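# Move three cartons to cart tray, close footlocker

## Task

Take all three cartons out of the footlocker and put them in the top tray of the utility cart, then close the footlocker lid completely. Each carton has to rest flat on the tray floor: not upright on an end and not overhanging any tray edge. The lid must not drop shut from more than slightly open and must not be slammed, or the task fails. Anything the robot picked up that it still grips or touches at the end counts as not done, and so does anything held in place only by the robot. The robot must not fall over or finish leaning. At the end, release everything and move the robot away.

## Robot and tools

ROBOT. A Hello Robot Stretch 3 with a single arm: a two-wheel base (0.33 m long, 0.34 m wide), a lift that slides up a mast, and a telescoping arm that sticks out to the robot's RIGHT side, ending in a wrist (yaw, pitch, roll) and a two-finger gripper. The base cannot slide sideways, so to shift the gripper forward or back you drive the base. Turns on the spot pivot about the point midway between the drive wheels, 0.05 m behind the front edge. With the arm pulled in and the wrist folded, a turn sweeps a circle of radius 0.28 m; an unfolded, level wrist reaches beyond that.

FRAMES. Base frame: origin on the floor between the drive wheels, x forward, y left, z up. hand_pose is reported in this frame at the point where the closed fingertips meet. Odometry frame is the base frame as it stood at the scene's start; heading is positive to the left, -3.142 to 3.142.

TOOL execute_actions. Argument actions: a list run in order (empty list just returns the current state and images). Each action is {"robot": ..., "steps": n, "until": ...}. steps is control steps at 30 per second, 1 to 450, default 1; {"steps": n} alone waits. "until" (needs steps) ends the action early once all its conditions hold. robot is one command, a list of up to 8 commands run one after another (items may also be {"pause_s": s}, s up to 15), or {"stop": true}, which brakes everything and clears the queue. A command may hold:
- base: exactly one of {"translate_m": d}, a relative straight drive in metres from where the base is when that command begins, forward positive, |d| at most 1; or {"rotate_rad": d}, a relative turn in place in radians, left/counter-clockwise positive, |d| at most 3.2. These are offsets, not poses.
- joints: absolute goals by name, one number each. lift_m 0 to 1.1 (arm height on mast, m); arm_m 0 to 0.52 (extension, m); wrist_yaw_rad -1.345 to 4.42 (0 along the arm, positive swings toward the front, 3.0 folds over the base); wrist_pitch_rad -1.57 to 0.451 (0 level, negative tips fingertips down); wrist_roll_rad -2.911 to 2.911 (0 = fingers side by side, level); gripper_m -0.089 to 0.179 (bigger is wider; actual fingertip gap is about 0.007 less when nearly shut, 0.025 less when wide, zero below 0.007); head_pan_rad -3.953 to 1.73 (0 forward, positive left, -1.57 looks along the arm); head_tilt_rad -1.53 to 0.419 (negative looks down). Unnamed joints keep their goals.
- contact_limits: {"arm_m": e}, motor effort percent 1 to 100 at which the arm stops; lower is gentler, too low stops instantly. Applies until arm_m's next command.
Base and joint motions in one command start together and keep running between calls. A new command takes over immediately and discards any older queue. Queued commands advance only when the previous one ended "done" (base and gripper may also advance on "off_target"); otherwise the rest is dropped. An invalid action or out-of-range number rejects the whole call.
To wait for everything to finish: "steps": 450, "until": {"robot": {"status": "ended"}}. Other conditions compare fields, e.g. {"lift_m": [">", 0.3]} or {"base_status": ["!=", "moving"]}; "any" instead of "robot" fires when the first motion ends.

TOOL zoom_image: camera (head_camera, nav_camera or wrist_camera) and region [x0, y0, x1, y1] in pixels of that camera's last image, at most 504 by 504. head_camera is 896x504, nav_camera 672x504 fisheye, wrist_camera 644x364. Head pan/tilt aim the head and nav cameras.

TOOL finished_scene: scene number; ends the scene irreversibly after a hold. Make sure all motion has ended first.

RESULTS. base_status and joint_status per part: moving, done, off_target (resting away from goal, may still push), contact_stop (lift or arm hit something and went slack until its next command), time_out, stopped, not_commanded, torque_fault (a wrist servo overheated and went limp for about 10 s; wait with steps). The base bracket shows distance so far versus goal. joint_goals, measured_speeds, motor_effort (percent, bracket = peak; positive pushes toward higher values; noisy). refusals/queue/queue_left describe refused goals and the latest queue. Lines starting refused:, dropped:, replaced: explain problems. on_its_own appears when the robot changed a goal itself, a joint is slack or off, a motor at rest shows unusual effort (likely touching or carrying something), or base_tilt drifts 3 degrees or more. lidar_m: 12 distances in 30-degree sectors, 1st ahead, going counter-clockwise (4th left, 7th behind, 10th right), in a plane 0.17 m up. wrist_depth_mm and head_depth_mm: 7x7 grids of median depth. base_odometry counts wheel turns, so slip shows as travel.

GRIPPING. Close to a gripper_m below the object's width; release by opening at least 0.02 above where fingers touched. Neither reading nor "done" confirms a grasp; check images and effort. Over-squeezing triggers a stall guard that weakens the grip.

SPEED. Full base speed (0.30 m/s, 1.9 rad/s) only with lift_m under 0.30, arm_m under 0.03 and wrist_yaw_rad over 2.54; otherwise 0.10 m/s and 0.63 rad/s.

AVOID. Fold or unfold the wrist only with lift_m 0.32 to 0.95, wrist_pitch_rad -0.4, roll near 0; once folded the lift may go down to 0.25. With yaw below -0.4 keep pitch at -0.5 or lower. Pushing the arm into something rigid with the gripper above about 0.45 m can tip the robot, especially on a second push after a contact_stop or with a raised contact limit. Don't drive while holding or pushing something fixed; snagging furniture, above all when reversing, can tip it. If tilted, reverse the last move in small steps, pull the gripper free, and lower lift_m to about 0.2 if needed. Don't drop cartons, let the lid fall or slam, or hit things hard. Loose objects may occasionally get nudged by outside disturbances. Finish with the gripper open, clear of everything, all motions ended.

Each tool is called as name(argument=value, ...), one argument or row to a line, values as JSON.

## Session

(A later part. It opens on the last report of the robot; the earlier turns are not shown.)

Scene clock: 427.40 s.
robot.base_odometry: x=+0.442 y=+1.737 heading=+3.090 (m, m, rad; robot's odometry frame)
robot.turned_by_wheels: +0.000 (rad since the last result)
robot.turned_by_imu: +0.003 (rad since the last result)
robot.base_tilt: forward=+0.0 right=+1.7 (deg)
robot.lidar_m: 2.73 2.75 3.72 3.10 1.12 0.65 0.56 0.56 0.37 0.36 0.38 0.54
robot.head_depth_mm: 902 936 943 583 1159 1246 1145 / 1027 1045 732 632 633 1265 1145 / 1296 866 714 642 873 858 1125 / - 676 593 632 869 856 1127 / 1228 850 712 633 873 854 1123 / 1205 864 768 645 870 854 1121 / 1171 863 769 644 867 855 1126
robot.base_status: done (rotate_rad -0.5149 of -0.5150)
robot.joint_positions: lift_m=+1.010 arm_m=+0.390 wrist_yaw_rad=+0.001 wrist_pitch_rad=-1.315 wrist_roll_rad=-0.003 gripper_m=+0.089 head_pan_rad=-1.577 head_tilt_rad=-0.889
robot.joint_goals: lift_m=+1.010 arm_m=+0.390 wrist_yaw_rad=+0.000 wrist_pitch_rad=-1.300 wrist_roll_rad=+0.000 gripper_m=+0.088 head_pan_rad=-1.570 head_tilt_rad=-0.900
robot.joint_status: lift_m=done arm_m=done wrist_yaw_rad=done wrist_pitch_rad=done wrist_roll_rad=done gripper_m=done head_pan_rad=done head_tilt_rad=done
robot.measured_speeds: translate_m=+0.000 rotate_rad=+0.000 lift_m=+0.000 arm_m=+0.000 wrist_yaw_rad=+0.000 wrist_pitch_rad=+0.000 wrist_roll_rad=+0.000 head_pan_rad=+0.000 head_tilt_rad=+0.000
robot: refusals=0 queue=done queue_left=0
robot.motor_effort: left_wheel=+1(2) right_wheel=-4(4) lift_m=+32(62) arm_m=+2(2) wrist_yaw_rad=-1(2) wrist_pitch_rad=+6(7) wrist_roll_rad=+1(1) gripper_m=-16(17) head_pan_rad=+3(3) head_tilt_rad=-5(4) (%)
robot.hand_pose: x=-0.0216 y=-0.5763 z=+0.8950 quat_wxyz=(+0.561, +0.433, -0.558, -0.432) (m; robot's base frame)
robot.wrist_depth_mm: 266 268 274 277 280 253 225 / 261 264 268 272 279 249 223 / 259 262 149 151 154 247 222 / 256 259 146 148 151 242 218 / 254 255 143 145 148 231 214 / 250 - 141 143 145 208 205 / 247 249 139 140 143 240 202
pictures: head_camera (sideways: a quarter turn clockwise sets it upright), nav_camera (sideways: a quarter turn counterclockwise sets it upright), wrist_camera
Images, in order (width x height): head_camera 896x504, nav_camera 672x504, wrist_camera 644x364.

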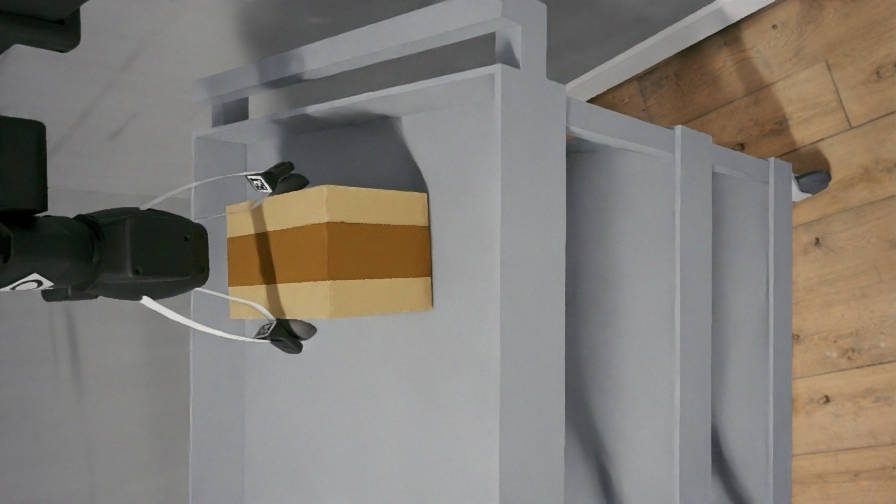

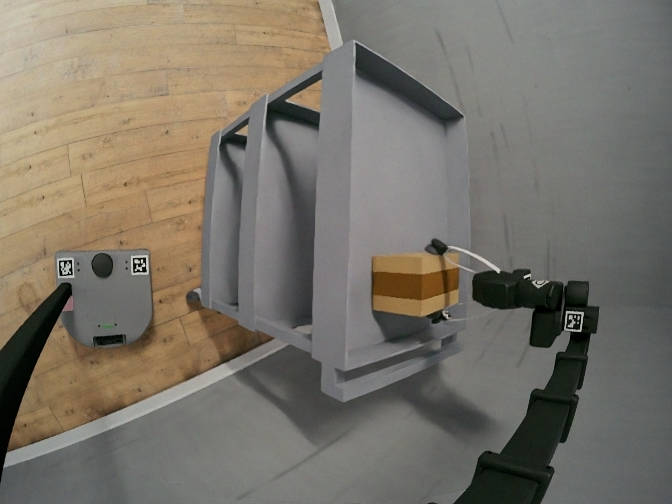

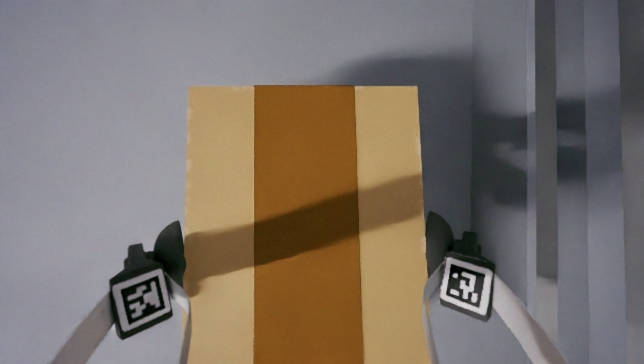

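execute_actions(
  actions=[
    {"robot":{"joints":{"lift_m":0.995}},"steps":60,"until":{"robot":{"status":"ended"}}},
    {"robot":[{"joints":{"gripper_m":0.135}},{"joints":{"lift_m":1.05}},{"joints":{"arm_m":0.0,"wrist_pitch_rad":-1.57,"gripper_m":0.04}}],"steps":300,"until":{"robot":{"arm_m":["<",0.12]}}},
    {"robot":{"joints":{"lift_m":0.296,"wrist_yaw_rad":2.6},"base":{"rotate_rad":0.618}},"steps":100,"until":{"robot":{"base_status":"done"}}},
  ],
)

execute_actions(
  actions=[
    {"robot":{"base":{"translate_m":0.515}},"steps":300,"until":{"robot":{"base_status":"done"}}},
    {"robot":[{"base":{"translate_m":1.0}},{"base":{"translate_m":1.0}},{"base":{"rotate_rad":1.277},"joints":{"lift_m":0.6,"head_tilt_rad":-1.05}},{"joints":{"wrist_yaw_rad":0,"wrist_pitch_rad":-1.56,"arm_m":0.45,"gripper_m":0.16}}],"steps":450,"until":{"robot":{"status":"ended"}}},
    {"steps":200,"until":{"robot":{"status":"ended"}}},
  ],
)

Scene clock: 456.07 s.
robot.base_odometry: x=+0.442 y=+1.737 heading=-2.575 (m, m, rad; robot's odometry frame)
robot.turned_by_wheels: +0.618 (rad since the last result)
robot.turned_by_imu: +0.608 (rad since the last result)
robot.base_tilt: forward=+0.0 right=+1.7 (deg)
robot.lidar_m: 2.75 3.76 2.98 0.98 0.62 0.56 0.56 0.36 0.36 0.39 1.67 3.20
robot.head_depth_mm: 1172 873 774 649 - - 995 / 1202 893 773 647 - - 1064 / 1241 903 773 648 946 - - / 1279 896 771 630 971 - - / 1314 1488 749 942 962 1235 1160 / 1352 1566 702 858 1417 1266 1139 / 1398 1624 1883 1692 1454 1278 1141
robot.base_status: done (rotate_rad +0.6179 of +0.6180)
robot.joint_positions: lift_m=+0.867 arm_m=+0.000 wrist_yaw_rad=+2.589 wrist_pitch_rad=-1.560 wrist_roll_rad=-0.003 gripper_m=+0.040 head_pan_rad=-1.577 head_tilt_rad=-0.889
robot.joint_goals: lift_m=+0.296 arm_m=+0.000 wrist_yaw_rad=+2.600 wrist_pitch_rad=-1.570 wrist_roll_rad=+0.000 gripper_m=+0.040 head_pan_rad=-1.570 head_tilt_rad=-0.900
robot.joint_status: lift_m=moving arm_m=moving wrist_yaw_rad=moving wrist_pitch_rad=moving wrist_roll_rad=done gripper_m=done head_pan_rad=done head_tilt_rad=done
robot.measured_speeds: translate_m=+0.000 rotate_rad=+0.000 lift_m=-0.110 arm_m=+0.000 wrist_yaw_rad=+0.240 wrist_pitch_rad=+0.000 wrist_roll_rad=+0.000 head_pan_rad=+0.000 head_tilt_rad=+0.000
robot: refusals=0 queue=running queue_left=0
robot.motor_effort: left_wheel=-3(6) right_wheel=+3(6) lift_m=+24(57) arm_m=-4(6) wrist_yaw_rad=+4(2) wrist_pitch_rad=-2(6) wrist_roll_rad=+1(1) gripper_m=+0(82) head_pan_rad=+3(3) head_tilt_rad=-4(6) (%)
robot.hand_pose: x=-0.0323 y=-0.1635 z=+0.7495 quat_wxyz=(+0.615, +0.619, +0.342, +0.349) (m; robot's base frame)
robot.wrist_depth_mm: 772 804 806 842 837 863 882 / 775 815 - 860 860 878 915 / 739 849 - 885 891 913 919 / 712 865 883 899 903 912 946 / 693 891 891 902 942 938 967 / 669 827 - 807 792 - - / 652 410 443 448 446 475 -
pictures: head_camera (sideways: a quarter turn clockwise sets it upright), nav_camera (sideways: a quarter turn counterclockwise sets it upright), wrist_camera
replaced: robot.lift_m: its motion had ended contact_stop
Images, in order (width x height): head_camera 896x504, nav_camera 672x504, wrist_camera 644x364.

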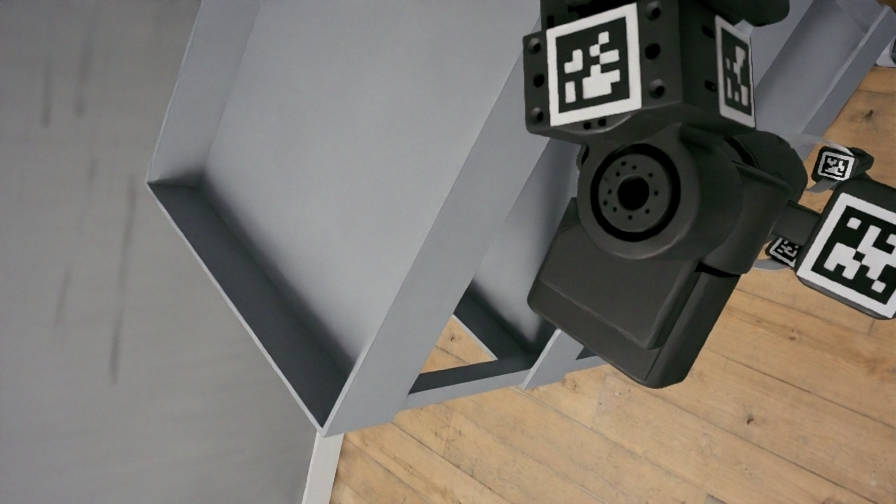

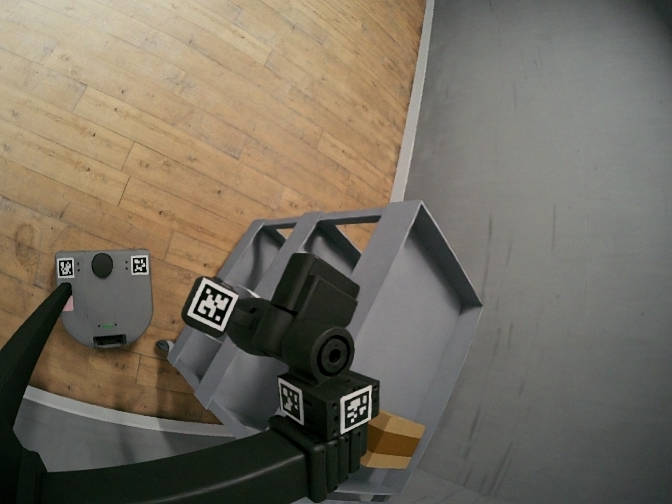

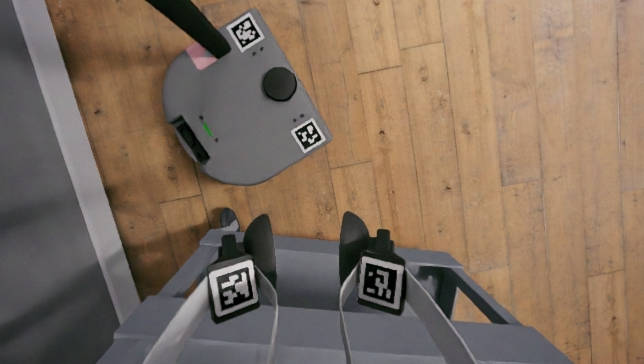

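Scene clock: 480.80 s.
robot.base_odometry: x=-1.680 y=+0.387 heading=-1.298 (m, m, rad; robot's odometry frame)
robot.turned_by_wheels: +1.277 (rad since the last result)
robot.turned_by_imu: +1.259 (rad since the last result)
robot.base_tilt: forward=+0.0 right=+1.7 (deg)
robot.lidar_m: 2.54 2.49 2.94 2.90 3.02 2.27 2.22 1.18 0.32 0.31 0.32 0.44
robot.head_depth_mm: 822 970 1185 1435 1352 1240 1127 / 823 966 1179 1435 - - - / 821 893 - 1201 1247 1174 - / 822 887 - 1281 1284 1169 1154 / 820 901 1050 1282 1323 1171 1111 / 820 896 1039 1267 1326 1163 1110 / 821 890 1037 1252 1317 1160 1112
robot.base_status: done (rotate_rad +1.2769 of +1.2770)
robot.joint_positions: lift_m=+0.599 arm_m=+0.450 wrist_yaw_rad=+0.001 wrist_pitch_rad=-1.558 wrist_roll_rad=-0.003 gripper_m=+0.160 head_pan_rad=-1.577 head_tilt_rad=-1.037
robot.joint_goals: lift_m=+0.600 arm_m=+0.450 wrist_yaw_rad=+0.000 wrist_pitch_rad=-1.560 wrist_roll_rad=+0.000 gripper_m=+0.160 head_pan_rad=-1.570 head_tilt_rad=-1.050
robot.joint_status: lift_m=done arm_m=done wrist_yaw_rad=done wrist_pitch_rad=done wrist_roll_rad=done gripper_m=done head_pan_rad=done head_tilt_rad=done
robot.measured_speeds: translate_m=+0.000 rotate_rad=+0.000 lift_m=+0.000 arm_m=+0.000 wrist_yaw_rad=+0.000 wrist_pitch_rad=+0.000 wrist_roll_rad=+0.000 head_pan_rad=+0.000 head_tilt_rad=+0.000
robot: refusals=0 queue=done queue_left=0
robot.motor_effort: left_wheel=-3(11) right_wheel=+2(11) lift_m=+56(58) arm_m=+3(4) wrist_yaw_rad=-1(1) wrist_pitch_rad=-1(2) wrist_roll_rad=+1(1) gripper_m=+0(83) head_pan_rad=+3(2) head_tilt_rad=-5(18) (%)
robot.hand_pose: x=-0.0216 y=-0.5737 z=+0.4817 quat_wxyz=(+0.504, +0.498, -0.502, -0.496) (m; robot's base frame)
robot.wrist_depth_mm: 355 358 354 347 325 595 586 / 558 562 574 504 404 629 628 / 573 582 585 492 403 641 658 / 589 594 601 612 403 661 661 / 598 609 616 640 460 679 683 / 607 620 632 641 454 - 702 / 452 454 477 482 439 729 746
pictures: head_camera (sideways: a quarter turn clockwise sets it upright), nav_camera (sideways: a quarter turn counterclockwise sets it upright), wrist_camera
Images, in order (width x height): head_camera 896x504, nav_camera 672x504, wrist_camera 644x364.

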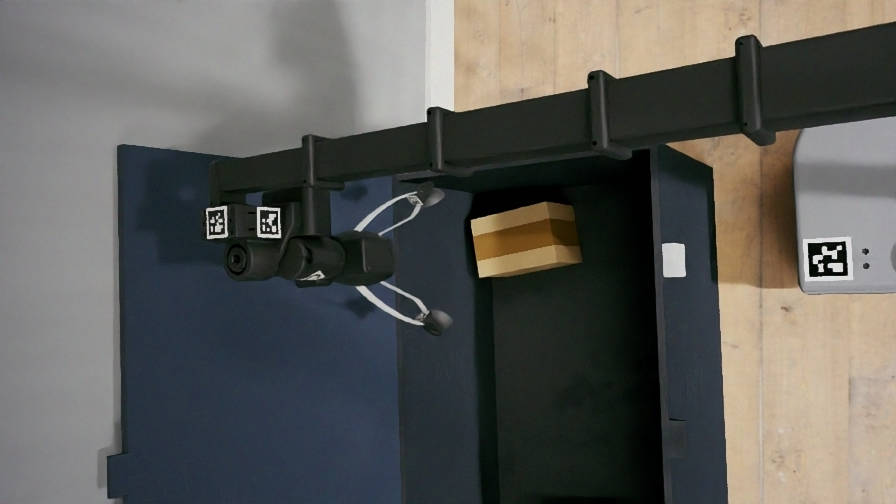

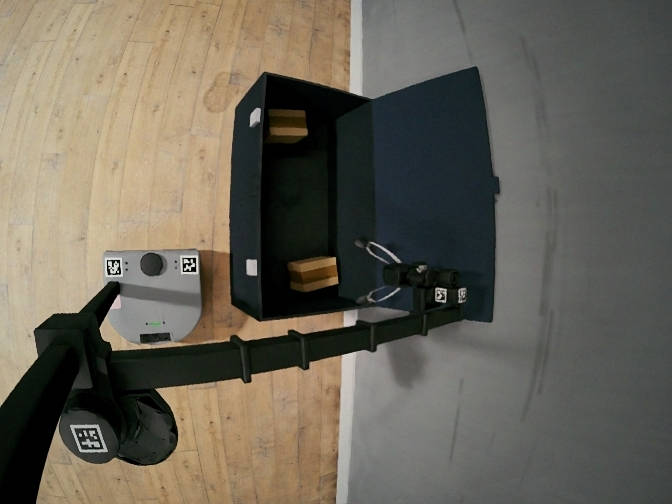

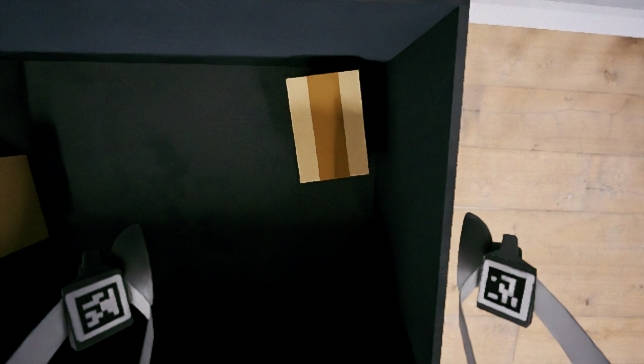

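execute_actions(
  actions=[
    {"robot":{"joints":{"lift_m":0.33,"arm_m":0.49,"wrist_roll_rad":-0.13,"gripper_m":0.15},"base":{"translate_m":-0.03}},"steps":300,"until":{"robot":{"status":"ended"}}},
  ],
)

Scene clock: 503.43 s.
robot.base_odometry: x=-1.688 y=+0.416 heading=-1.298 (m, m, rad; robot's odometry frame)
robot.turned_by_wheels: +0.000 (rad since the last result)
robot.turned_by_imu: +0.001 (rad since the last result)
robot.base_tilt: forward=+0.0 right=+1.6 (deg)
robot.lidar_m: 2.58 2.52 2.94 2.89 2.96 2.24 2.19 1.18 0.32 0.31 0.32 0.44
robot.head_depth_mm: 821 967 1180 1440 1352 1224 1115 / 820 969 1176 1442 1347 1225 1144 / 819 925 1108 1424 1331 1172 - / 821 903 1034 1302 1265 1170 1151 / 819 899 1051 1281 1321 1169 1108 / 819 897 1044 1267 1318 1174 1110 / 820 889 1036 1255 1314 1159 1108
robot.base_status: done (translate_m -0.0300 of -0.0300)
robot.joint_positions: lift_m=+0.331 arm_m=+0.490 wrist_yaw_rad=+0.001 wrist_pitch_rad=-1.558 wrist_roll_rad=-0.124 gripper_m=+0.150 head_pan_rad=-1.577 head_tilt_rad=-1.037
robot.joint_goals: lift_m=+0.330 arm_m=+0.490 wrist_yaw_rad=+0.000 wrist_pitch_rad=-1.560 wrist_roll_rad=-0.130 gripper_m=+0.150 head_pan_rad=-1.570 head_tilt_rad=-1.050
robot.joint_status: lift_m=done arm_m=done wrist_yaw_rad=done wrist_pitch_rad=done wrist_roll_rad=done gripper_m=done head_pan_rad=done head_tilt_rad=done
robot.measured_speeds: translate_m=+0.000 rotate_rad=+0.000 lift_m=+0.000 arm_m=+0.000 wrist_yaw_rad=+0.000 wrist_pitch_rad=+0.000 wrist_roll_rad=+0.000 head_pan_rad=+0.000 head_tilt_rad=+0.000
robot: refusals=0 queue=done queue_left=0
robot.motor_effort: left_wheel=-3(6) right_wheel=+2(4) lift_m=+24(55) arm_m=+3(2) wrist_yaw_rad=-2(1) wrist_pitch_rad=-1(1) wrist_roll_rad=-2(1) gripper_m=+0(49) head_pan_rad=+3(3) head_tilt_rad=-5(5) (%)
robot.hand_pose: x=-0.0216 y=-0.6138 z=+0.2127 quat_wxyz=(+0.534, +0.527, -0.470, -0.465) (m; robot's base frame)
robot.wrist_depth_mm: 310 294 254 225 202 174 135 / 318 323 323 222 287 193 131 / 325 328 332 225 276 187 129 / 333 338 339 231 266 182 126 / 343 344 352 237 256 166 123 / 349 357 361 371 285 - 121 / 358 369 372 376 283 170 113
pictures: head_camera (sideways: a quarter turn clockwise sets it upright), nav_camera (sideways: a quarter turn counterclockwise sets it upright), wrist_camera
Images, in order (width x height): head_camera 896x504, nav_camera 672x504, wrist_camera 644x364.

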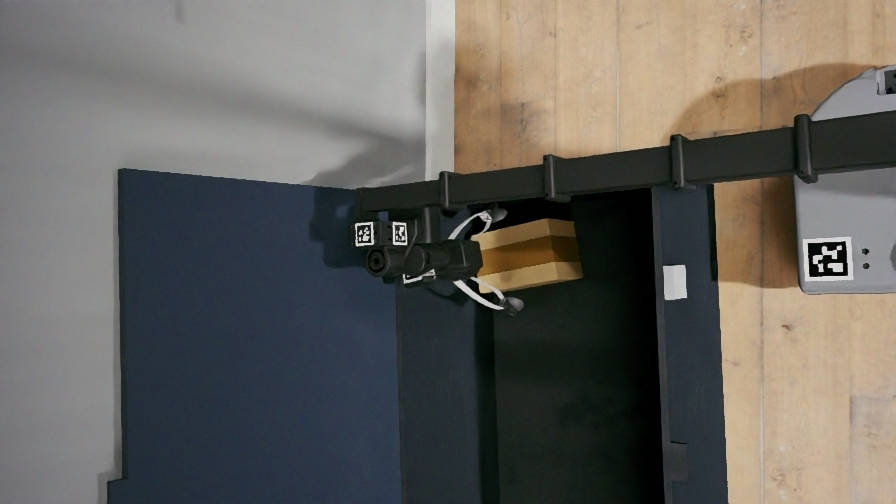

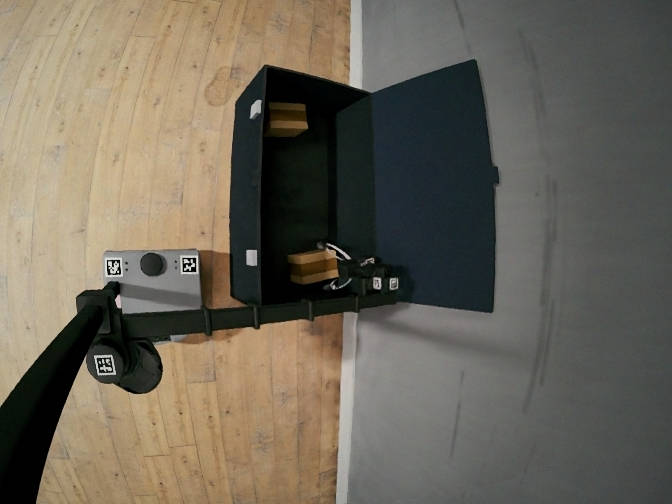

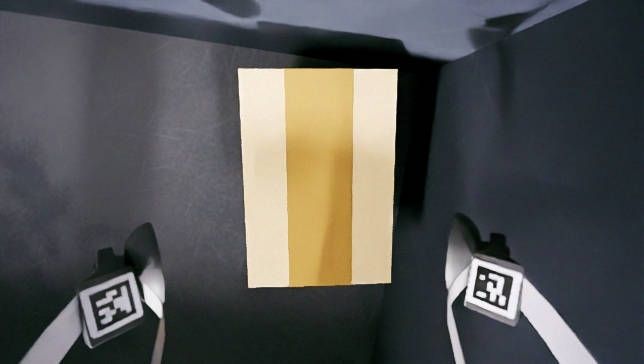

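execute_actions(
  actions=[
    {"robot":[{"joints":{"arm_m":0.5,"lift_m":0.3}},{"joints":{"lift_m":0.212}}],"steps":100,"until":{"robot":{"status":"ended"}}},
  ],
)

Scene clock: 516.87 s.
robot.base_odometry: x=-1.688 y=+0.416 heading=-1.298 (m, m, rad; robot's odometry frame)
robot.turned_by_wheels: +0.000 (rad since the last result)
robot.turned_by_imu: +0.001 (rad since the last result)
robot.base_tilt: forward=-0.1 right=+1.7 (deg)
robot.lidar_m: 2.57 2.51 2.95 2.89 2.97 2.24 2.19 1.18 0.32 0.31 0.32 0.44
robot.head_depth_mm: 821 969 1178 1443 1351 1224 1114 / 819 967 1175 1437 1351 1216 1146 / 819 927 1117 1436 1337 1197 - / 820 904 1057 1194 1266 1170 1156 / 819 903 1049 1276 1323 1164 1113 / 820 895 1042 1264 1319 1168 1106 / 820 890 1036 1256 1321 1160 1107
robot.base_status: done (translate_m -0.0300 of -0.0300)
robot.joint_positions: lift_m=+0.213 arm_m=+0.500 wrist_yaw_rad=+0.001 wrist_pitch_rad=-1.558 wrist_roll_rad=-0.124 gripper_m=+0.150 head_pan_rad=-1.577 head_tilt_rad=-1.037
robot.joint_goals: lift_m=+0.212 arm_m=+0.500 wrist_yaw_rad=+0.000 wrist_pitch_rad=-1.560 wrist_roll_rad=-0.130 gripper_m=+0.150 head_pan_rad=-1.570 head_tilt_rad=-1.050
robot.joint_status: lift_m=done arm_m=done wrist_yaw_rad=done wrist_pitch_rad=done wrist_roll_rad=done gripper_m=done head_pan_rad=done head_tilt_rad=done
robot.measured_speeds: translate_m=+0.000 rotate_rad=+0.000 lift_m=+0.000 arm_m=+0.000 wrist_yaw_rad=+0.000 wrist_pitch_rad=+0.000 wrist_roll_rad=+0.000 head_pan_rad=+0.000 head_tilt_rad=+0.000
robot: refusals=0 queue=done queue_left=0
robot.motor_effort: left_wheel=-6(6) right_wheel=+10(10) lift_m=+18(26) arm_m=+3(3) wrist_yaw_rad=-1(1) wrist_pitch_rad=-1(1) wrist_roll_rad=-2(2) gripper_m=-4(5) head_pan_rad=+3(3) head_tilt_rad=-5(5) (%)
robot.hand_pose: x=-0.0216 y=-0.6238 z=+0.0949 quat_wxyz=(+0.534, +0.527, -0.470, -0.465) (m; robot's base frame)
robot.wrist_depth_mm: 206 209 178 161 154 151 127 / 212 212 107 108 110 169 130 / 216 220 110 111 113 166 127 / 222 225 113 114 116 169 125 / 227 230 115 117 119 155 122 / 233 239 119 120 123 - 119 / 240 243 122 124 126 164 112
pictures: head_camera (sideways: a quarter turn clockwise sets it upright), nav_camera (sideways: a quarter turn counterclockwise sets it upright), wrist_camera
Images, in order (width x height): head_camera 896x504, nav_camera 672x504, wrist_camera 644x364.

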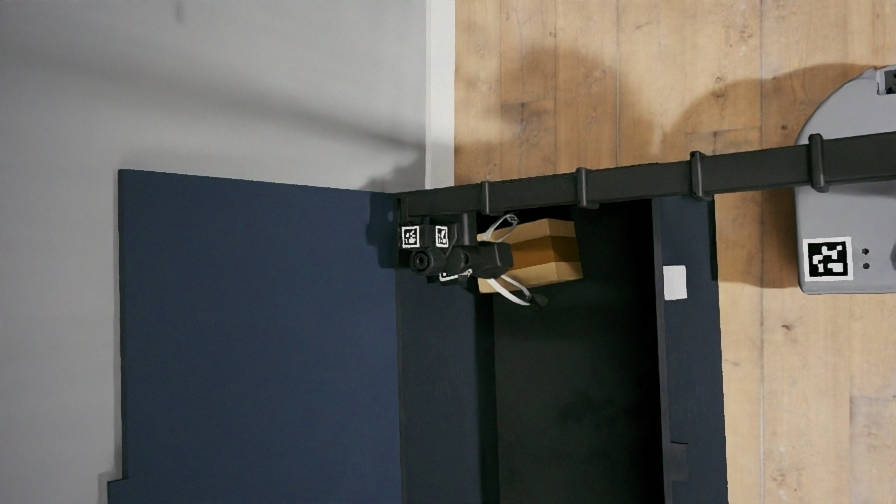

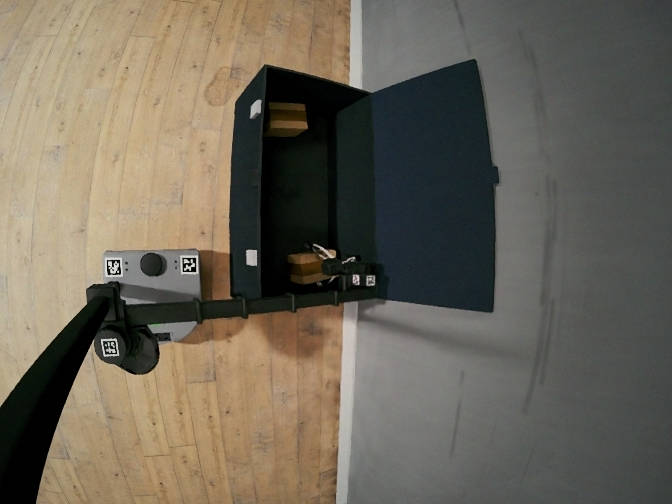

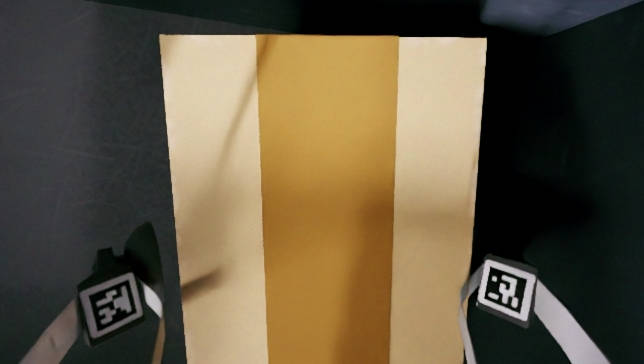

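execute_actions(
  actions=[
    {"robot":[{"base":{"translate_m":-0.008},"joints":{"gripper_m":0.085}},{"joints":{"lift_m":1.08}}],"steps":300,"until":{"robot":{"lift_m":[">",0.57]}}},
    {"robot":{"joints":{"arm_m":0.0,"wrist_roll_rad":0,"head_tilt_rad":-0.9}},"steps":100,"until":{"robot":{"arm_m":["<",0.3]}}},
    {"robot":{"base":{"rotate_rad":-1.247}},"steps":100,"until":{"robot":{"base_status":"done"}}},
    {"robot":{"base":{"translate_m":-1.0}},"steps":1},
  ],
)

execute_actions(
  actions=[
    {"steps":400,"until":{"robot":{"base_status":"done"}}},
    {"robot":[{"base":{"translate_m":-1.0}},{"base":{"translate_m":-0.358}},{"base":{"rotate_rad":-0.648}},{"joints":{"arm_m":0.455}},{"joints":{"lift_m":1.005}}],"steps":450,"until":{"robot":{"status":"ended"}}},
    {"steps":400,"until":{"robot":{"status":"ended"}}},
  ],
)

Scene clock: 544.67 s.
robot.base_odometry: x=-1.690 y=+0.424 heading=-2.545 (m, m, rad; robot's odometry frame)
robot.turned_by_wheels: -1.247 (rad since the last result)
robot.turned_by_imu: -1.220 (rad since the last result)
robot.base_tilt: forward=-1.2 right=-0.8 (deg)
robot.lidar_m: 0.31 0.38 0.72 2.52 3.15 2.90 2.40 2.38 2.18 1.45 0.95 0.31
robot.head_depth_mm: - - - - - - 1127 / - - - - - - - / - - - - - - - / 2107 2347 - - - - - / 1898 2104 1990 1669 1473 287 - / 1552 1697 1842 1674 1447 1296 1098 / 1313 1426 1535 1602 1443 1272 1135
robot.base_status: moving (translate_m -0.0001 of -1.0000)
robot.joint_positions: lift_m=+1.079 arm_m=+0.000 wrist_yaw_rad=+0.001 wrist_pitch_rad=-1.555 wrist_roll_rad=-0.005 gripper_m=+0.089 head_pan_rad=-1.577 head_tilt_rad=-0.902
robot.joint_goals: lift_m=+1.080 arm_m=+0.000 wrist_yaw_rad=+0.000 wrist_pitch_rad=-1.560 wrist_roll_rad=+0.000 gripper_m=+0.088 head_pan_rad=-1.570 head_tilt_rad=-0.900
robot.joint_status: lift_m=moving arm_m=moving wrist_yaw_rad=done wrist_pitch_rad=done wrist_roll_rad=moving gripper_m=done head_pan_rad=done head_tilt_rad=done
robot.measured_speeds: translate_m=-0.003 rotate_rad=+0.000 lift_m=+0.003 arm_m=+0.000 wrist_yaw_rad=+0.000 wrist_pitch_rad=+0.000 wrist_roll_rad=+0.000 head_pan_rad=+0.000 head_tilt_rad=+0.000
robot: refusals=0 queue=running queue_left=0
robot.motor_effort: left_wheel=-1(10) right_wheel=-9(14) lift_m=+59(67) arm_m=-3(3) wrist_yaw_rad=-1(1) wrist_pitch_rad=-2(4) wrist_roll_rad=+2(2) gripper_m=-17(99) head_pan_rad=+3(3) head_tilt_rad=+1(15) (%)
robot.hand_pose: x=-0.0216 y=-0.1252 z=+0.9614 quat_wxyz=(+0.505, +0.497, -0.502, -0.495) (m; robot's base frame)
robot.wrist_depth_mm: 917 - - - - - - / 838 - 118 120 122 - - / 929 - 120 122 125 - - / - - 123 125 127 - - / - - 126 127 130 - - / - - 128 130 133 - - / 932 - 131 133 136 - -
pictures: head_camera (sideways: a quarter turn clockwise sets it upright), nav_camera (sideways: a quarter turn counterclockwise sets it upright), wrist_camera
Images, in order (width x height): head_camera 896x504, nav_camera 672x504, wrist_camera 644x364.

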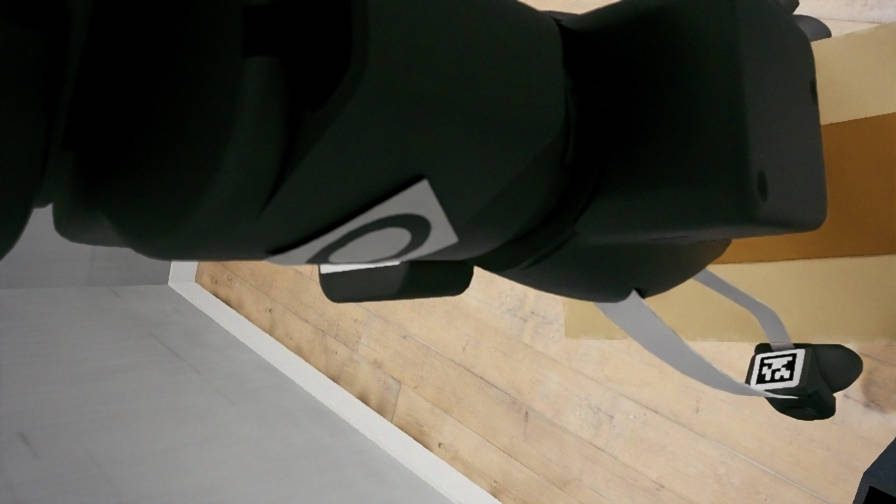

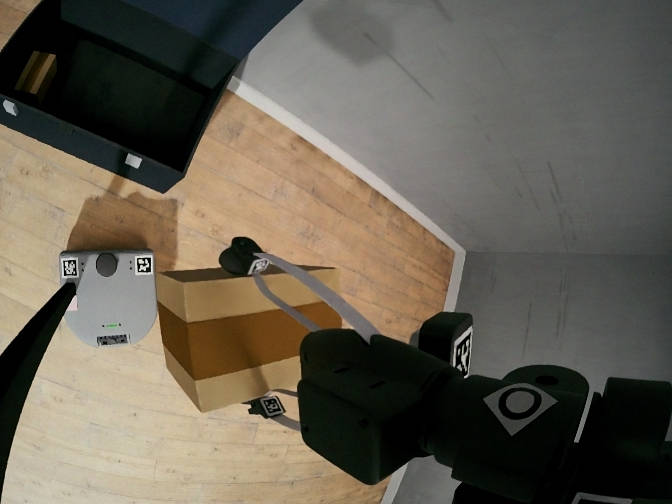

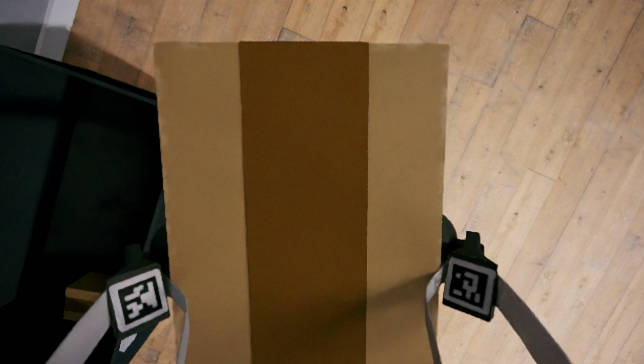

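Scene clock: 579.47 s.
robot.base_odometry: x=+0.260 y=+1.748 heading=+3.090 (m, m, rad; robot's odometry frame)
robot.turned_by_wheels: -0.648 (rad since the last result)
robot.turned_by_imu: -0.629 (rad since the last result)
robot.base_tilt: forward=-0.1 right=+1.7 (deg)
robot.lidar_m: 2.64 2.60 2.84 3.11 1.47 0.85 0.73 0.73 0.38 0.37 0.39 1.52
robot.head_depth_mm: 1182 845 608 642 882 916 1140 / 1303 847 623 640 884 1014 1139 / 1269 865 703 639 880 1015 1139 / - 667 604 639 882 1014 1139 / 1190 865 701 638 879 1014 1139 / 1170 866 756 639 882 1015 1135 / 1135 865 754 637 866 922 1135
robot.base_status: done (rotate_rad -0.6479 of -0.6480)
robot.joint_positions: lift_m=+1.005 arm_m=+0.455 wrist_yaw_rad=+0.001 wrist_pitch_rad=-1.555 wrist_roll_rad=-0.004 gripper_m=+0.089 head_pan_rad=-1.577 head_tilt_rad=-0.902
robot.joint_goals: lift_m=+1.005 arm_m=+0.455 wrist_yaw_rad=+0.000 wrist_pitch_rad=-1.560 wrist_roll_rad=+0.000 gripper_m=+0.088 head_pan_rad=-1.570 head_tilt_rad=-0.900
robot.joint_status: lift_m=done arm_m=done wrist_yaw_rad=done wrist_pitch_rad=done wrist_roll_rad=done gripper_m=done head_pan_rad=done head_tilt_rad=done
robot.measured_speeds: translate_m=+0.000 rotate_rad=+0.000 lift_m=+0.000 arm_m=+0.000 wrist_yaw_rad=+0.000 wrist_pitch_rad=+0.000 wrist_roll_rad=+0.000 head_pan_rad=+0.000 head_tilt_rad=+0.000
robot: refusals=0 queue=done queue_left=0
robot.motor_effort: left_wheel=+2(5) right_wheel=-5(9) lift_m=+31(63) arm_m=+3(3) wrist_yaw_rad=+0(1) wrist_pitch_rad=-2(2) wrist_roll_rad=+1(1) gripper_m=-18(18) head_pan_rad=+3(3) head_tilt_rad=+1(0) (%)
robot.hand_pose: x=-0.0216 y=-0.5795 z=+0.8874 quat_wxyz=(+0.505, +0.497, -0.502, -0.495) (m; robot's base frame)
robot.wrist_depth_mm: 224 226 228 233 236 241 245 / 229 230 118 119 122 248 253 / 235 237 121 122 125 207 139 / 241 242 123 125 127 194 142 / 247 247 126 127 130 184 147 / 252 253 128 130 133 173 150 / 259 265 131 133 136 210 155
pictures: head_camera (sideways: a quarter turn clockwise sets it upright), nav_camera (sideways: a quarter turn counterclockwise sets it upright), wrist_camera
Images, in order (width x height): head_camera 896x504, nav_camera 672x504, wrist_camera 644x364.

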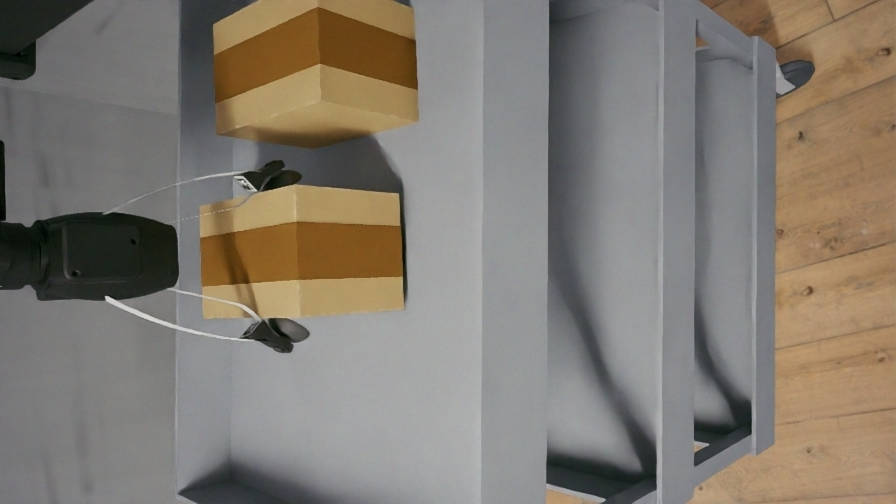

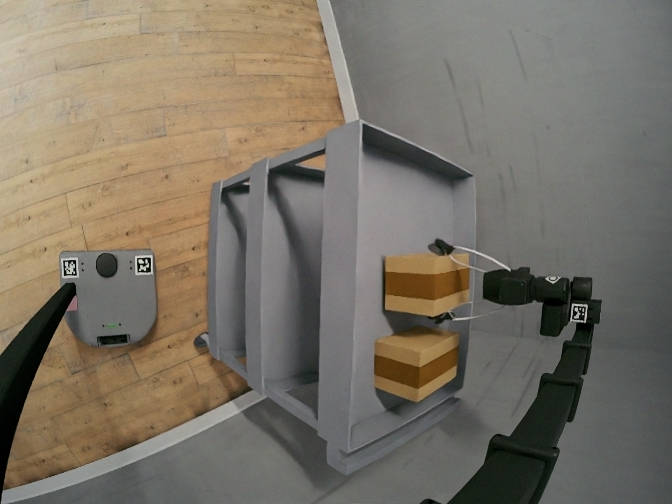

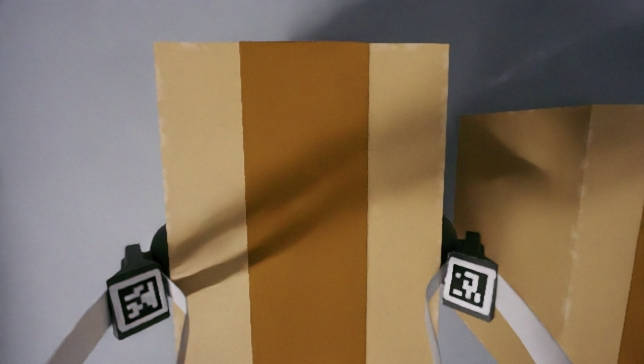

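execute_actions(
  actions=[
    {"robot":{"joints":{"lift_m":0.988}},"steps":60,"until":{"robot":{"status":"ended"}}},
    {"robot":[{"joints":{"gripper_m":0.135}},{"joints":{"lift_m":1.06}},{"joints":{"arm_m":0.0,"wrist_pitch_rad":-1.57,"gripper_m":0.04}}],"steps":300,"until":{"robot":{"arm_m":["<",0.15]}}},
    {"robot":{"joints":{"lift_m":0.296,"wrist_yaw_rad":2.6},"base":{"rotate_rad":0.8687}},"steps":100,"until":{"robot":{"base_status":"done"}}},
    {"robot":{"base":{"translate_m":0.5}},"steps":1},
  ],
)

execute_actions(
  actions=[
    {"steps":300,"until":{"robot":{"base_status":"done"}}},
    {"robot":[{"base":{"translate_m":1.0}},{"base":{"translate_m":1.0}},{"base":{"translate_m":0.113},"joints":{"lift_m":0.42}},{"base":{"rotate_rad":1.0265},"joints":{"lift_m":0.54,"head_tilt_rad":-1.05,"wrist_yaw_rad":0,"wrist_pitch_rad":-1.56,"gripper_m":0.15}},{"joints":{"arm_m":0.35,"wrist_roll_rad":-0.13}}],"steps":450,"until":{"robot":{"status":"ended"}}},
    {"steps":200,"until":{"robot":{"status":"ended"}}},
  ],
)

Scene clock: 614.50 s.
robot.base_odometry: x=+0.260 y=+1.748 heading=-2.324 (m, m, rad; robot's odometry frame)
robot.turned_by_wheels: +0.869 (rad since the last result)
robot.turned_by_imu: +0.854 (rad since the last result)
robot.base_tilt: forward=+1.1 right=+1.2 (deg)
robot.lidar_m: 2.63 3.12 2.16 0.97 0.74 0.73 0.40 0.37 0.37 0.46 2.02 2.60
robot.head_depth_mm: 1181 1329 1408 641 584 - 998 / 1247 1414 1589 604 917 - 1106 / 1314 1493 1738 1669 1448 - 1104 / 1388 1586 1838 1674 1489 - - / 1475 1704 1925 1671 1474 1212 1139 / 1572 1844 1981 1665 1445 1276 1134 / 1686 1990 1966 1666 1446 1272 1139
robot.base_status: moving (translate_m +0.0001 of +0.5000)
robot.joint_positions: lift_m=+0.826 arm_m=+0.000 wrist_yaw_rad=+2.597 wrist_pitch_rad=-1.560 wrist_roll_rad=-0.003 gripper_m=+0.040 head_pan_rad=-1.577 head_tilt_rad=-0.902
robot.joint_goals: lift_m=+0.296 arm_m=+0.000 wrist_yaw_rad=+2.600 wrist_pitch_rad=-1.570 wrist_roll_rad=+0.000 gripper_m=+0.040 head_pan_rad=-1.570 head_tilt_rad=-0.900
robot.joint_status: lift_m=moving arm_m=moving wrist_yaw_rad=moving wrist_pitch_rad=moving wrist_roll_rad=done gripper_m=done head_pan_rad=done head_tilt_rad=done
robot.measured_speeds: translate_m=+0.003 rotate_rad=+0.000 lift_m=-0.110 arm_m=+0.000 wrist_yaw_rad=+0.000 wrist_pitch_rad=+0.000 wrist_roll_rad=+0.000 head_pan_rad=+0.000 head_tilt_rad=+0.000
robot: refusals=0 queue=running queue_left=0
robot.motor_effort: left_wheel=-1(6) right_wheel=+7(6) lift_m=+24(59) arm_m=-5(3) wrist_yaw_rad=+4(2) wrist_pitch_rad=-3(2) wrist_roll_rad=+1(1) gripper_m=+0(81) head_pan_rad=+3(3) head_tilt_rad=+1(0) (%)
robot.hand_pose: x=-0.0322 y=-0.1636 z=+0.7082 quat_wxyz=(+0.614, +0.617, +0.345, +0.351) (m; robot's base frame)
robot.wrist_depth_mm: 765 766 - 798 803 819 823 / 780 798 - 828 831 831 838 / 793 806 - 839 840 847 861 / 812 837 865 866 855 892 892 / 686 703 839 876 891 910 931 / 397 723 - 769 916 949 950 / 406 374 431 768 918 958 -
pictures: head_camera (sideways: a quarter turn clockwise sets it upright), nav_camera (sideways: a quarter turn counterclockwise sets it upright), wrist_camera
replaced: robot.lift_m: its motion had ended contact_stop
Images, in order (width x height): head_camera 896x504, nav_camera 672x504, wrist_camera 644x364.

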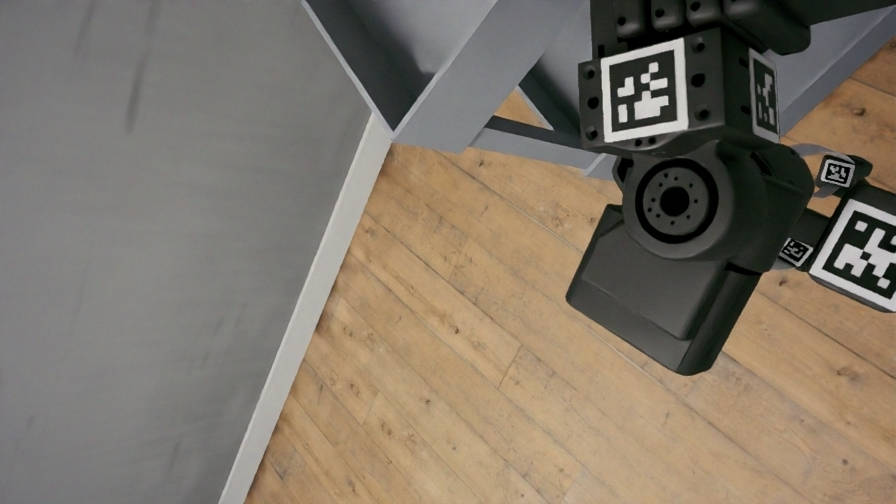

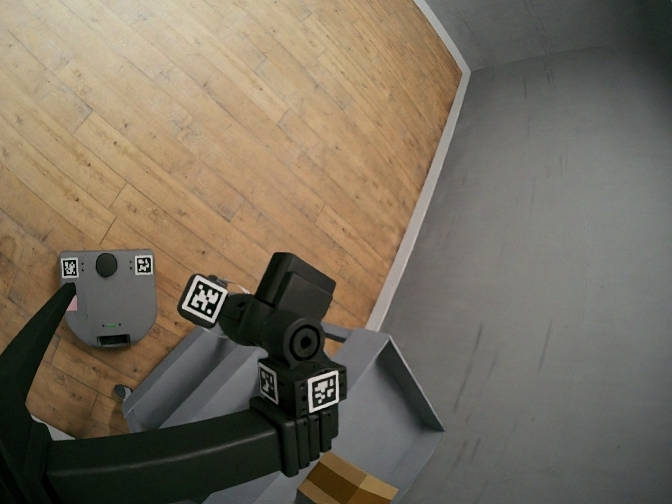

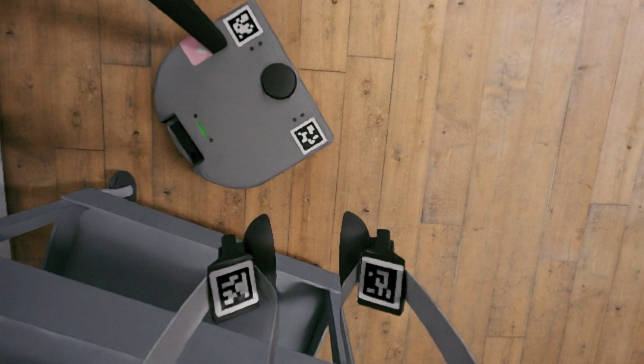

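Scene clock: 639.50 s.
robot.base_odometry: x=-1.528 y=-0.157 heading=-1.298 (m, m, rad; robot's odometry frame)
robot.turned_by_wheels: +1.026 (rad since the last result)
robot.turned_by_imu: +1.014 (rad since the last result)
robot.base_tilt: forward=+0.0 right=+1.6 (deg)
robot.lidar_m: 1.99 2.02 2.91 2.83 2.74 2.85 2.77 0.45 0.33 0.32 0.95 1.35
robot.head_depth_mm: 852 926 1087 1339 1329 1176 1116 / 851 921 1076 1326 1327 - - / 851 915 1041 1368 1304 1170 - / 851 913 1037 1412 1202 1166 1153 / 848 945 1145 1437 1326 1201 1109 / 850 1004 1222 1446 1343 1218 1109 / 851 1004 1223 1447 1343 1217 1103
robot.base_status: done (rotate_rad +1.0264 of +1.0265)
robot.joint_positions: lift_m=+0.539 arm_m=+0.350 wrist_yaw_rad=+0.001 wrist_pitch_rad=-1.558 wrist_roll_rad=-0.125 gripper_m=+0.150 head_pan_rad=-1.577 head_tilt_rad=-1.037
robot.joint_goals: lift_m=+0.540 arm_m=+0.350 wrist_yaw_rad=+0.000 wrist_pitch_rad=-1.560 wrist_roll_rad=-0.130 gripper_m=+0.150 head_pan_rad=-1.570 head_tilt_rad=-1.050
robot.joint_status: lift_m=done arm_m=done wrist_yaw_rad=done wrist_pitch_rad=done wrist_roll_rad=done gripper_m=done head_pan_rad=done head_tilt_rad=done
robot.measured_speeds: translate_m=+0.000 rotate_rad=+0.000 lift_m=+0.000 arm_m=+0.000 wrist_yaw_rad=+0.000 wrist_pitch_rad=+0.000 wrist_roll_rad=+0.000 head_pan_rad=+0.000 head_tilt_rad=+0.000
robot: refusals=0 queue=done queue_left=0
robot.motor_effort: left_wheel=-3(8) right_wheel=+3(11) lift_m=+56(55) arm_m=+3(2) wrist_yaw_rad=-1(2) wrist_pitch_rad=-1(1) wrist_roll_rad=-2(2) gripper_m=+1(83) head_pan_rad=+3(3) head_tilt_rad=-5(18) (%)
robot.hand_pose: x=-0.0216 y=-0.4738 z=+0.4217 quat_wxyz=(+0.534, +0.527, -0.470, -0.465) (m; robot's base frame)
robot.wrist_depth_mm: 514 518 348 516 524 530 489 / 524 533 327 525 530 548 556 / 537 548 362 428 553 558 568 / 553 563 408 437 565 566 585 / 570 563 362 568 573 591 601 / 577 590 365 431 469 - 565 / 597 611 297 322 342 362 409
pictures: head_camera (sideways: a quarter turn clockwise sets it upright), nav_camera (sideways: a quarter turn counterclockwise sets it upright), wrist_camera
Images, in order (width x height): head_camera 896x504, nav_camera 672x504, wrist_camera 644x364.

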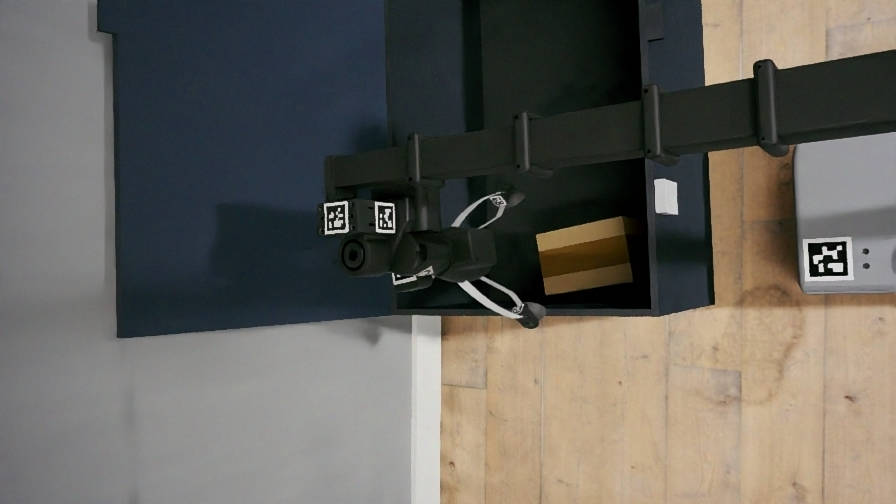

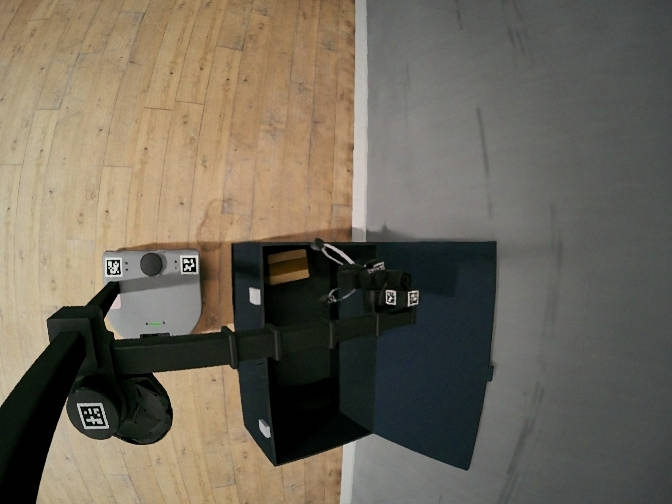

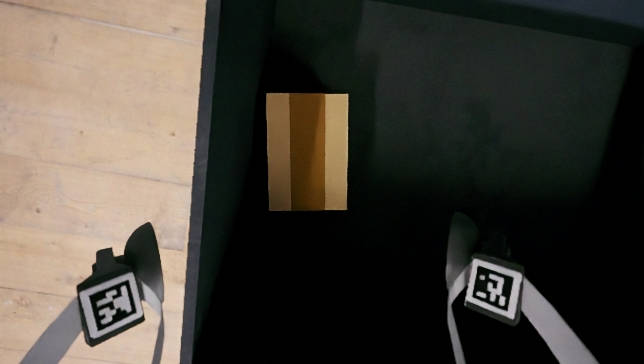

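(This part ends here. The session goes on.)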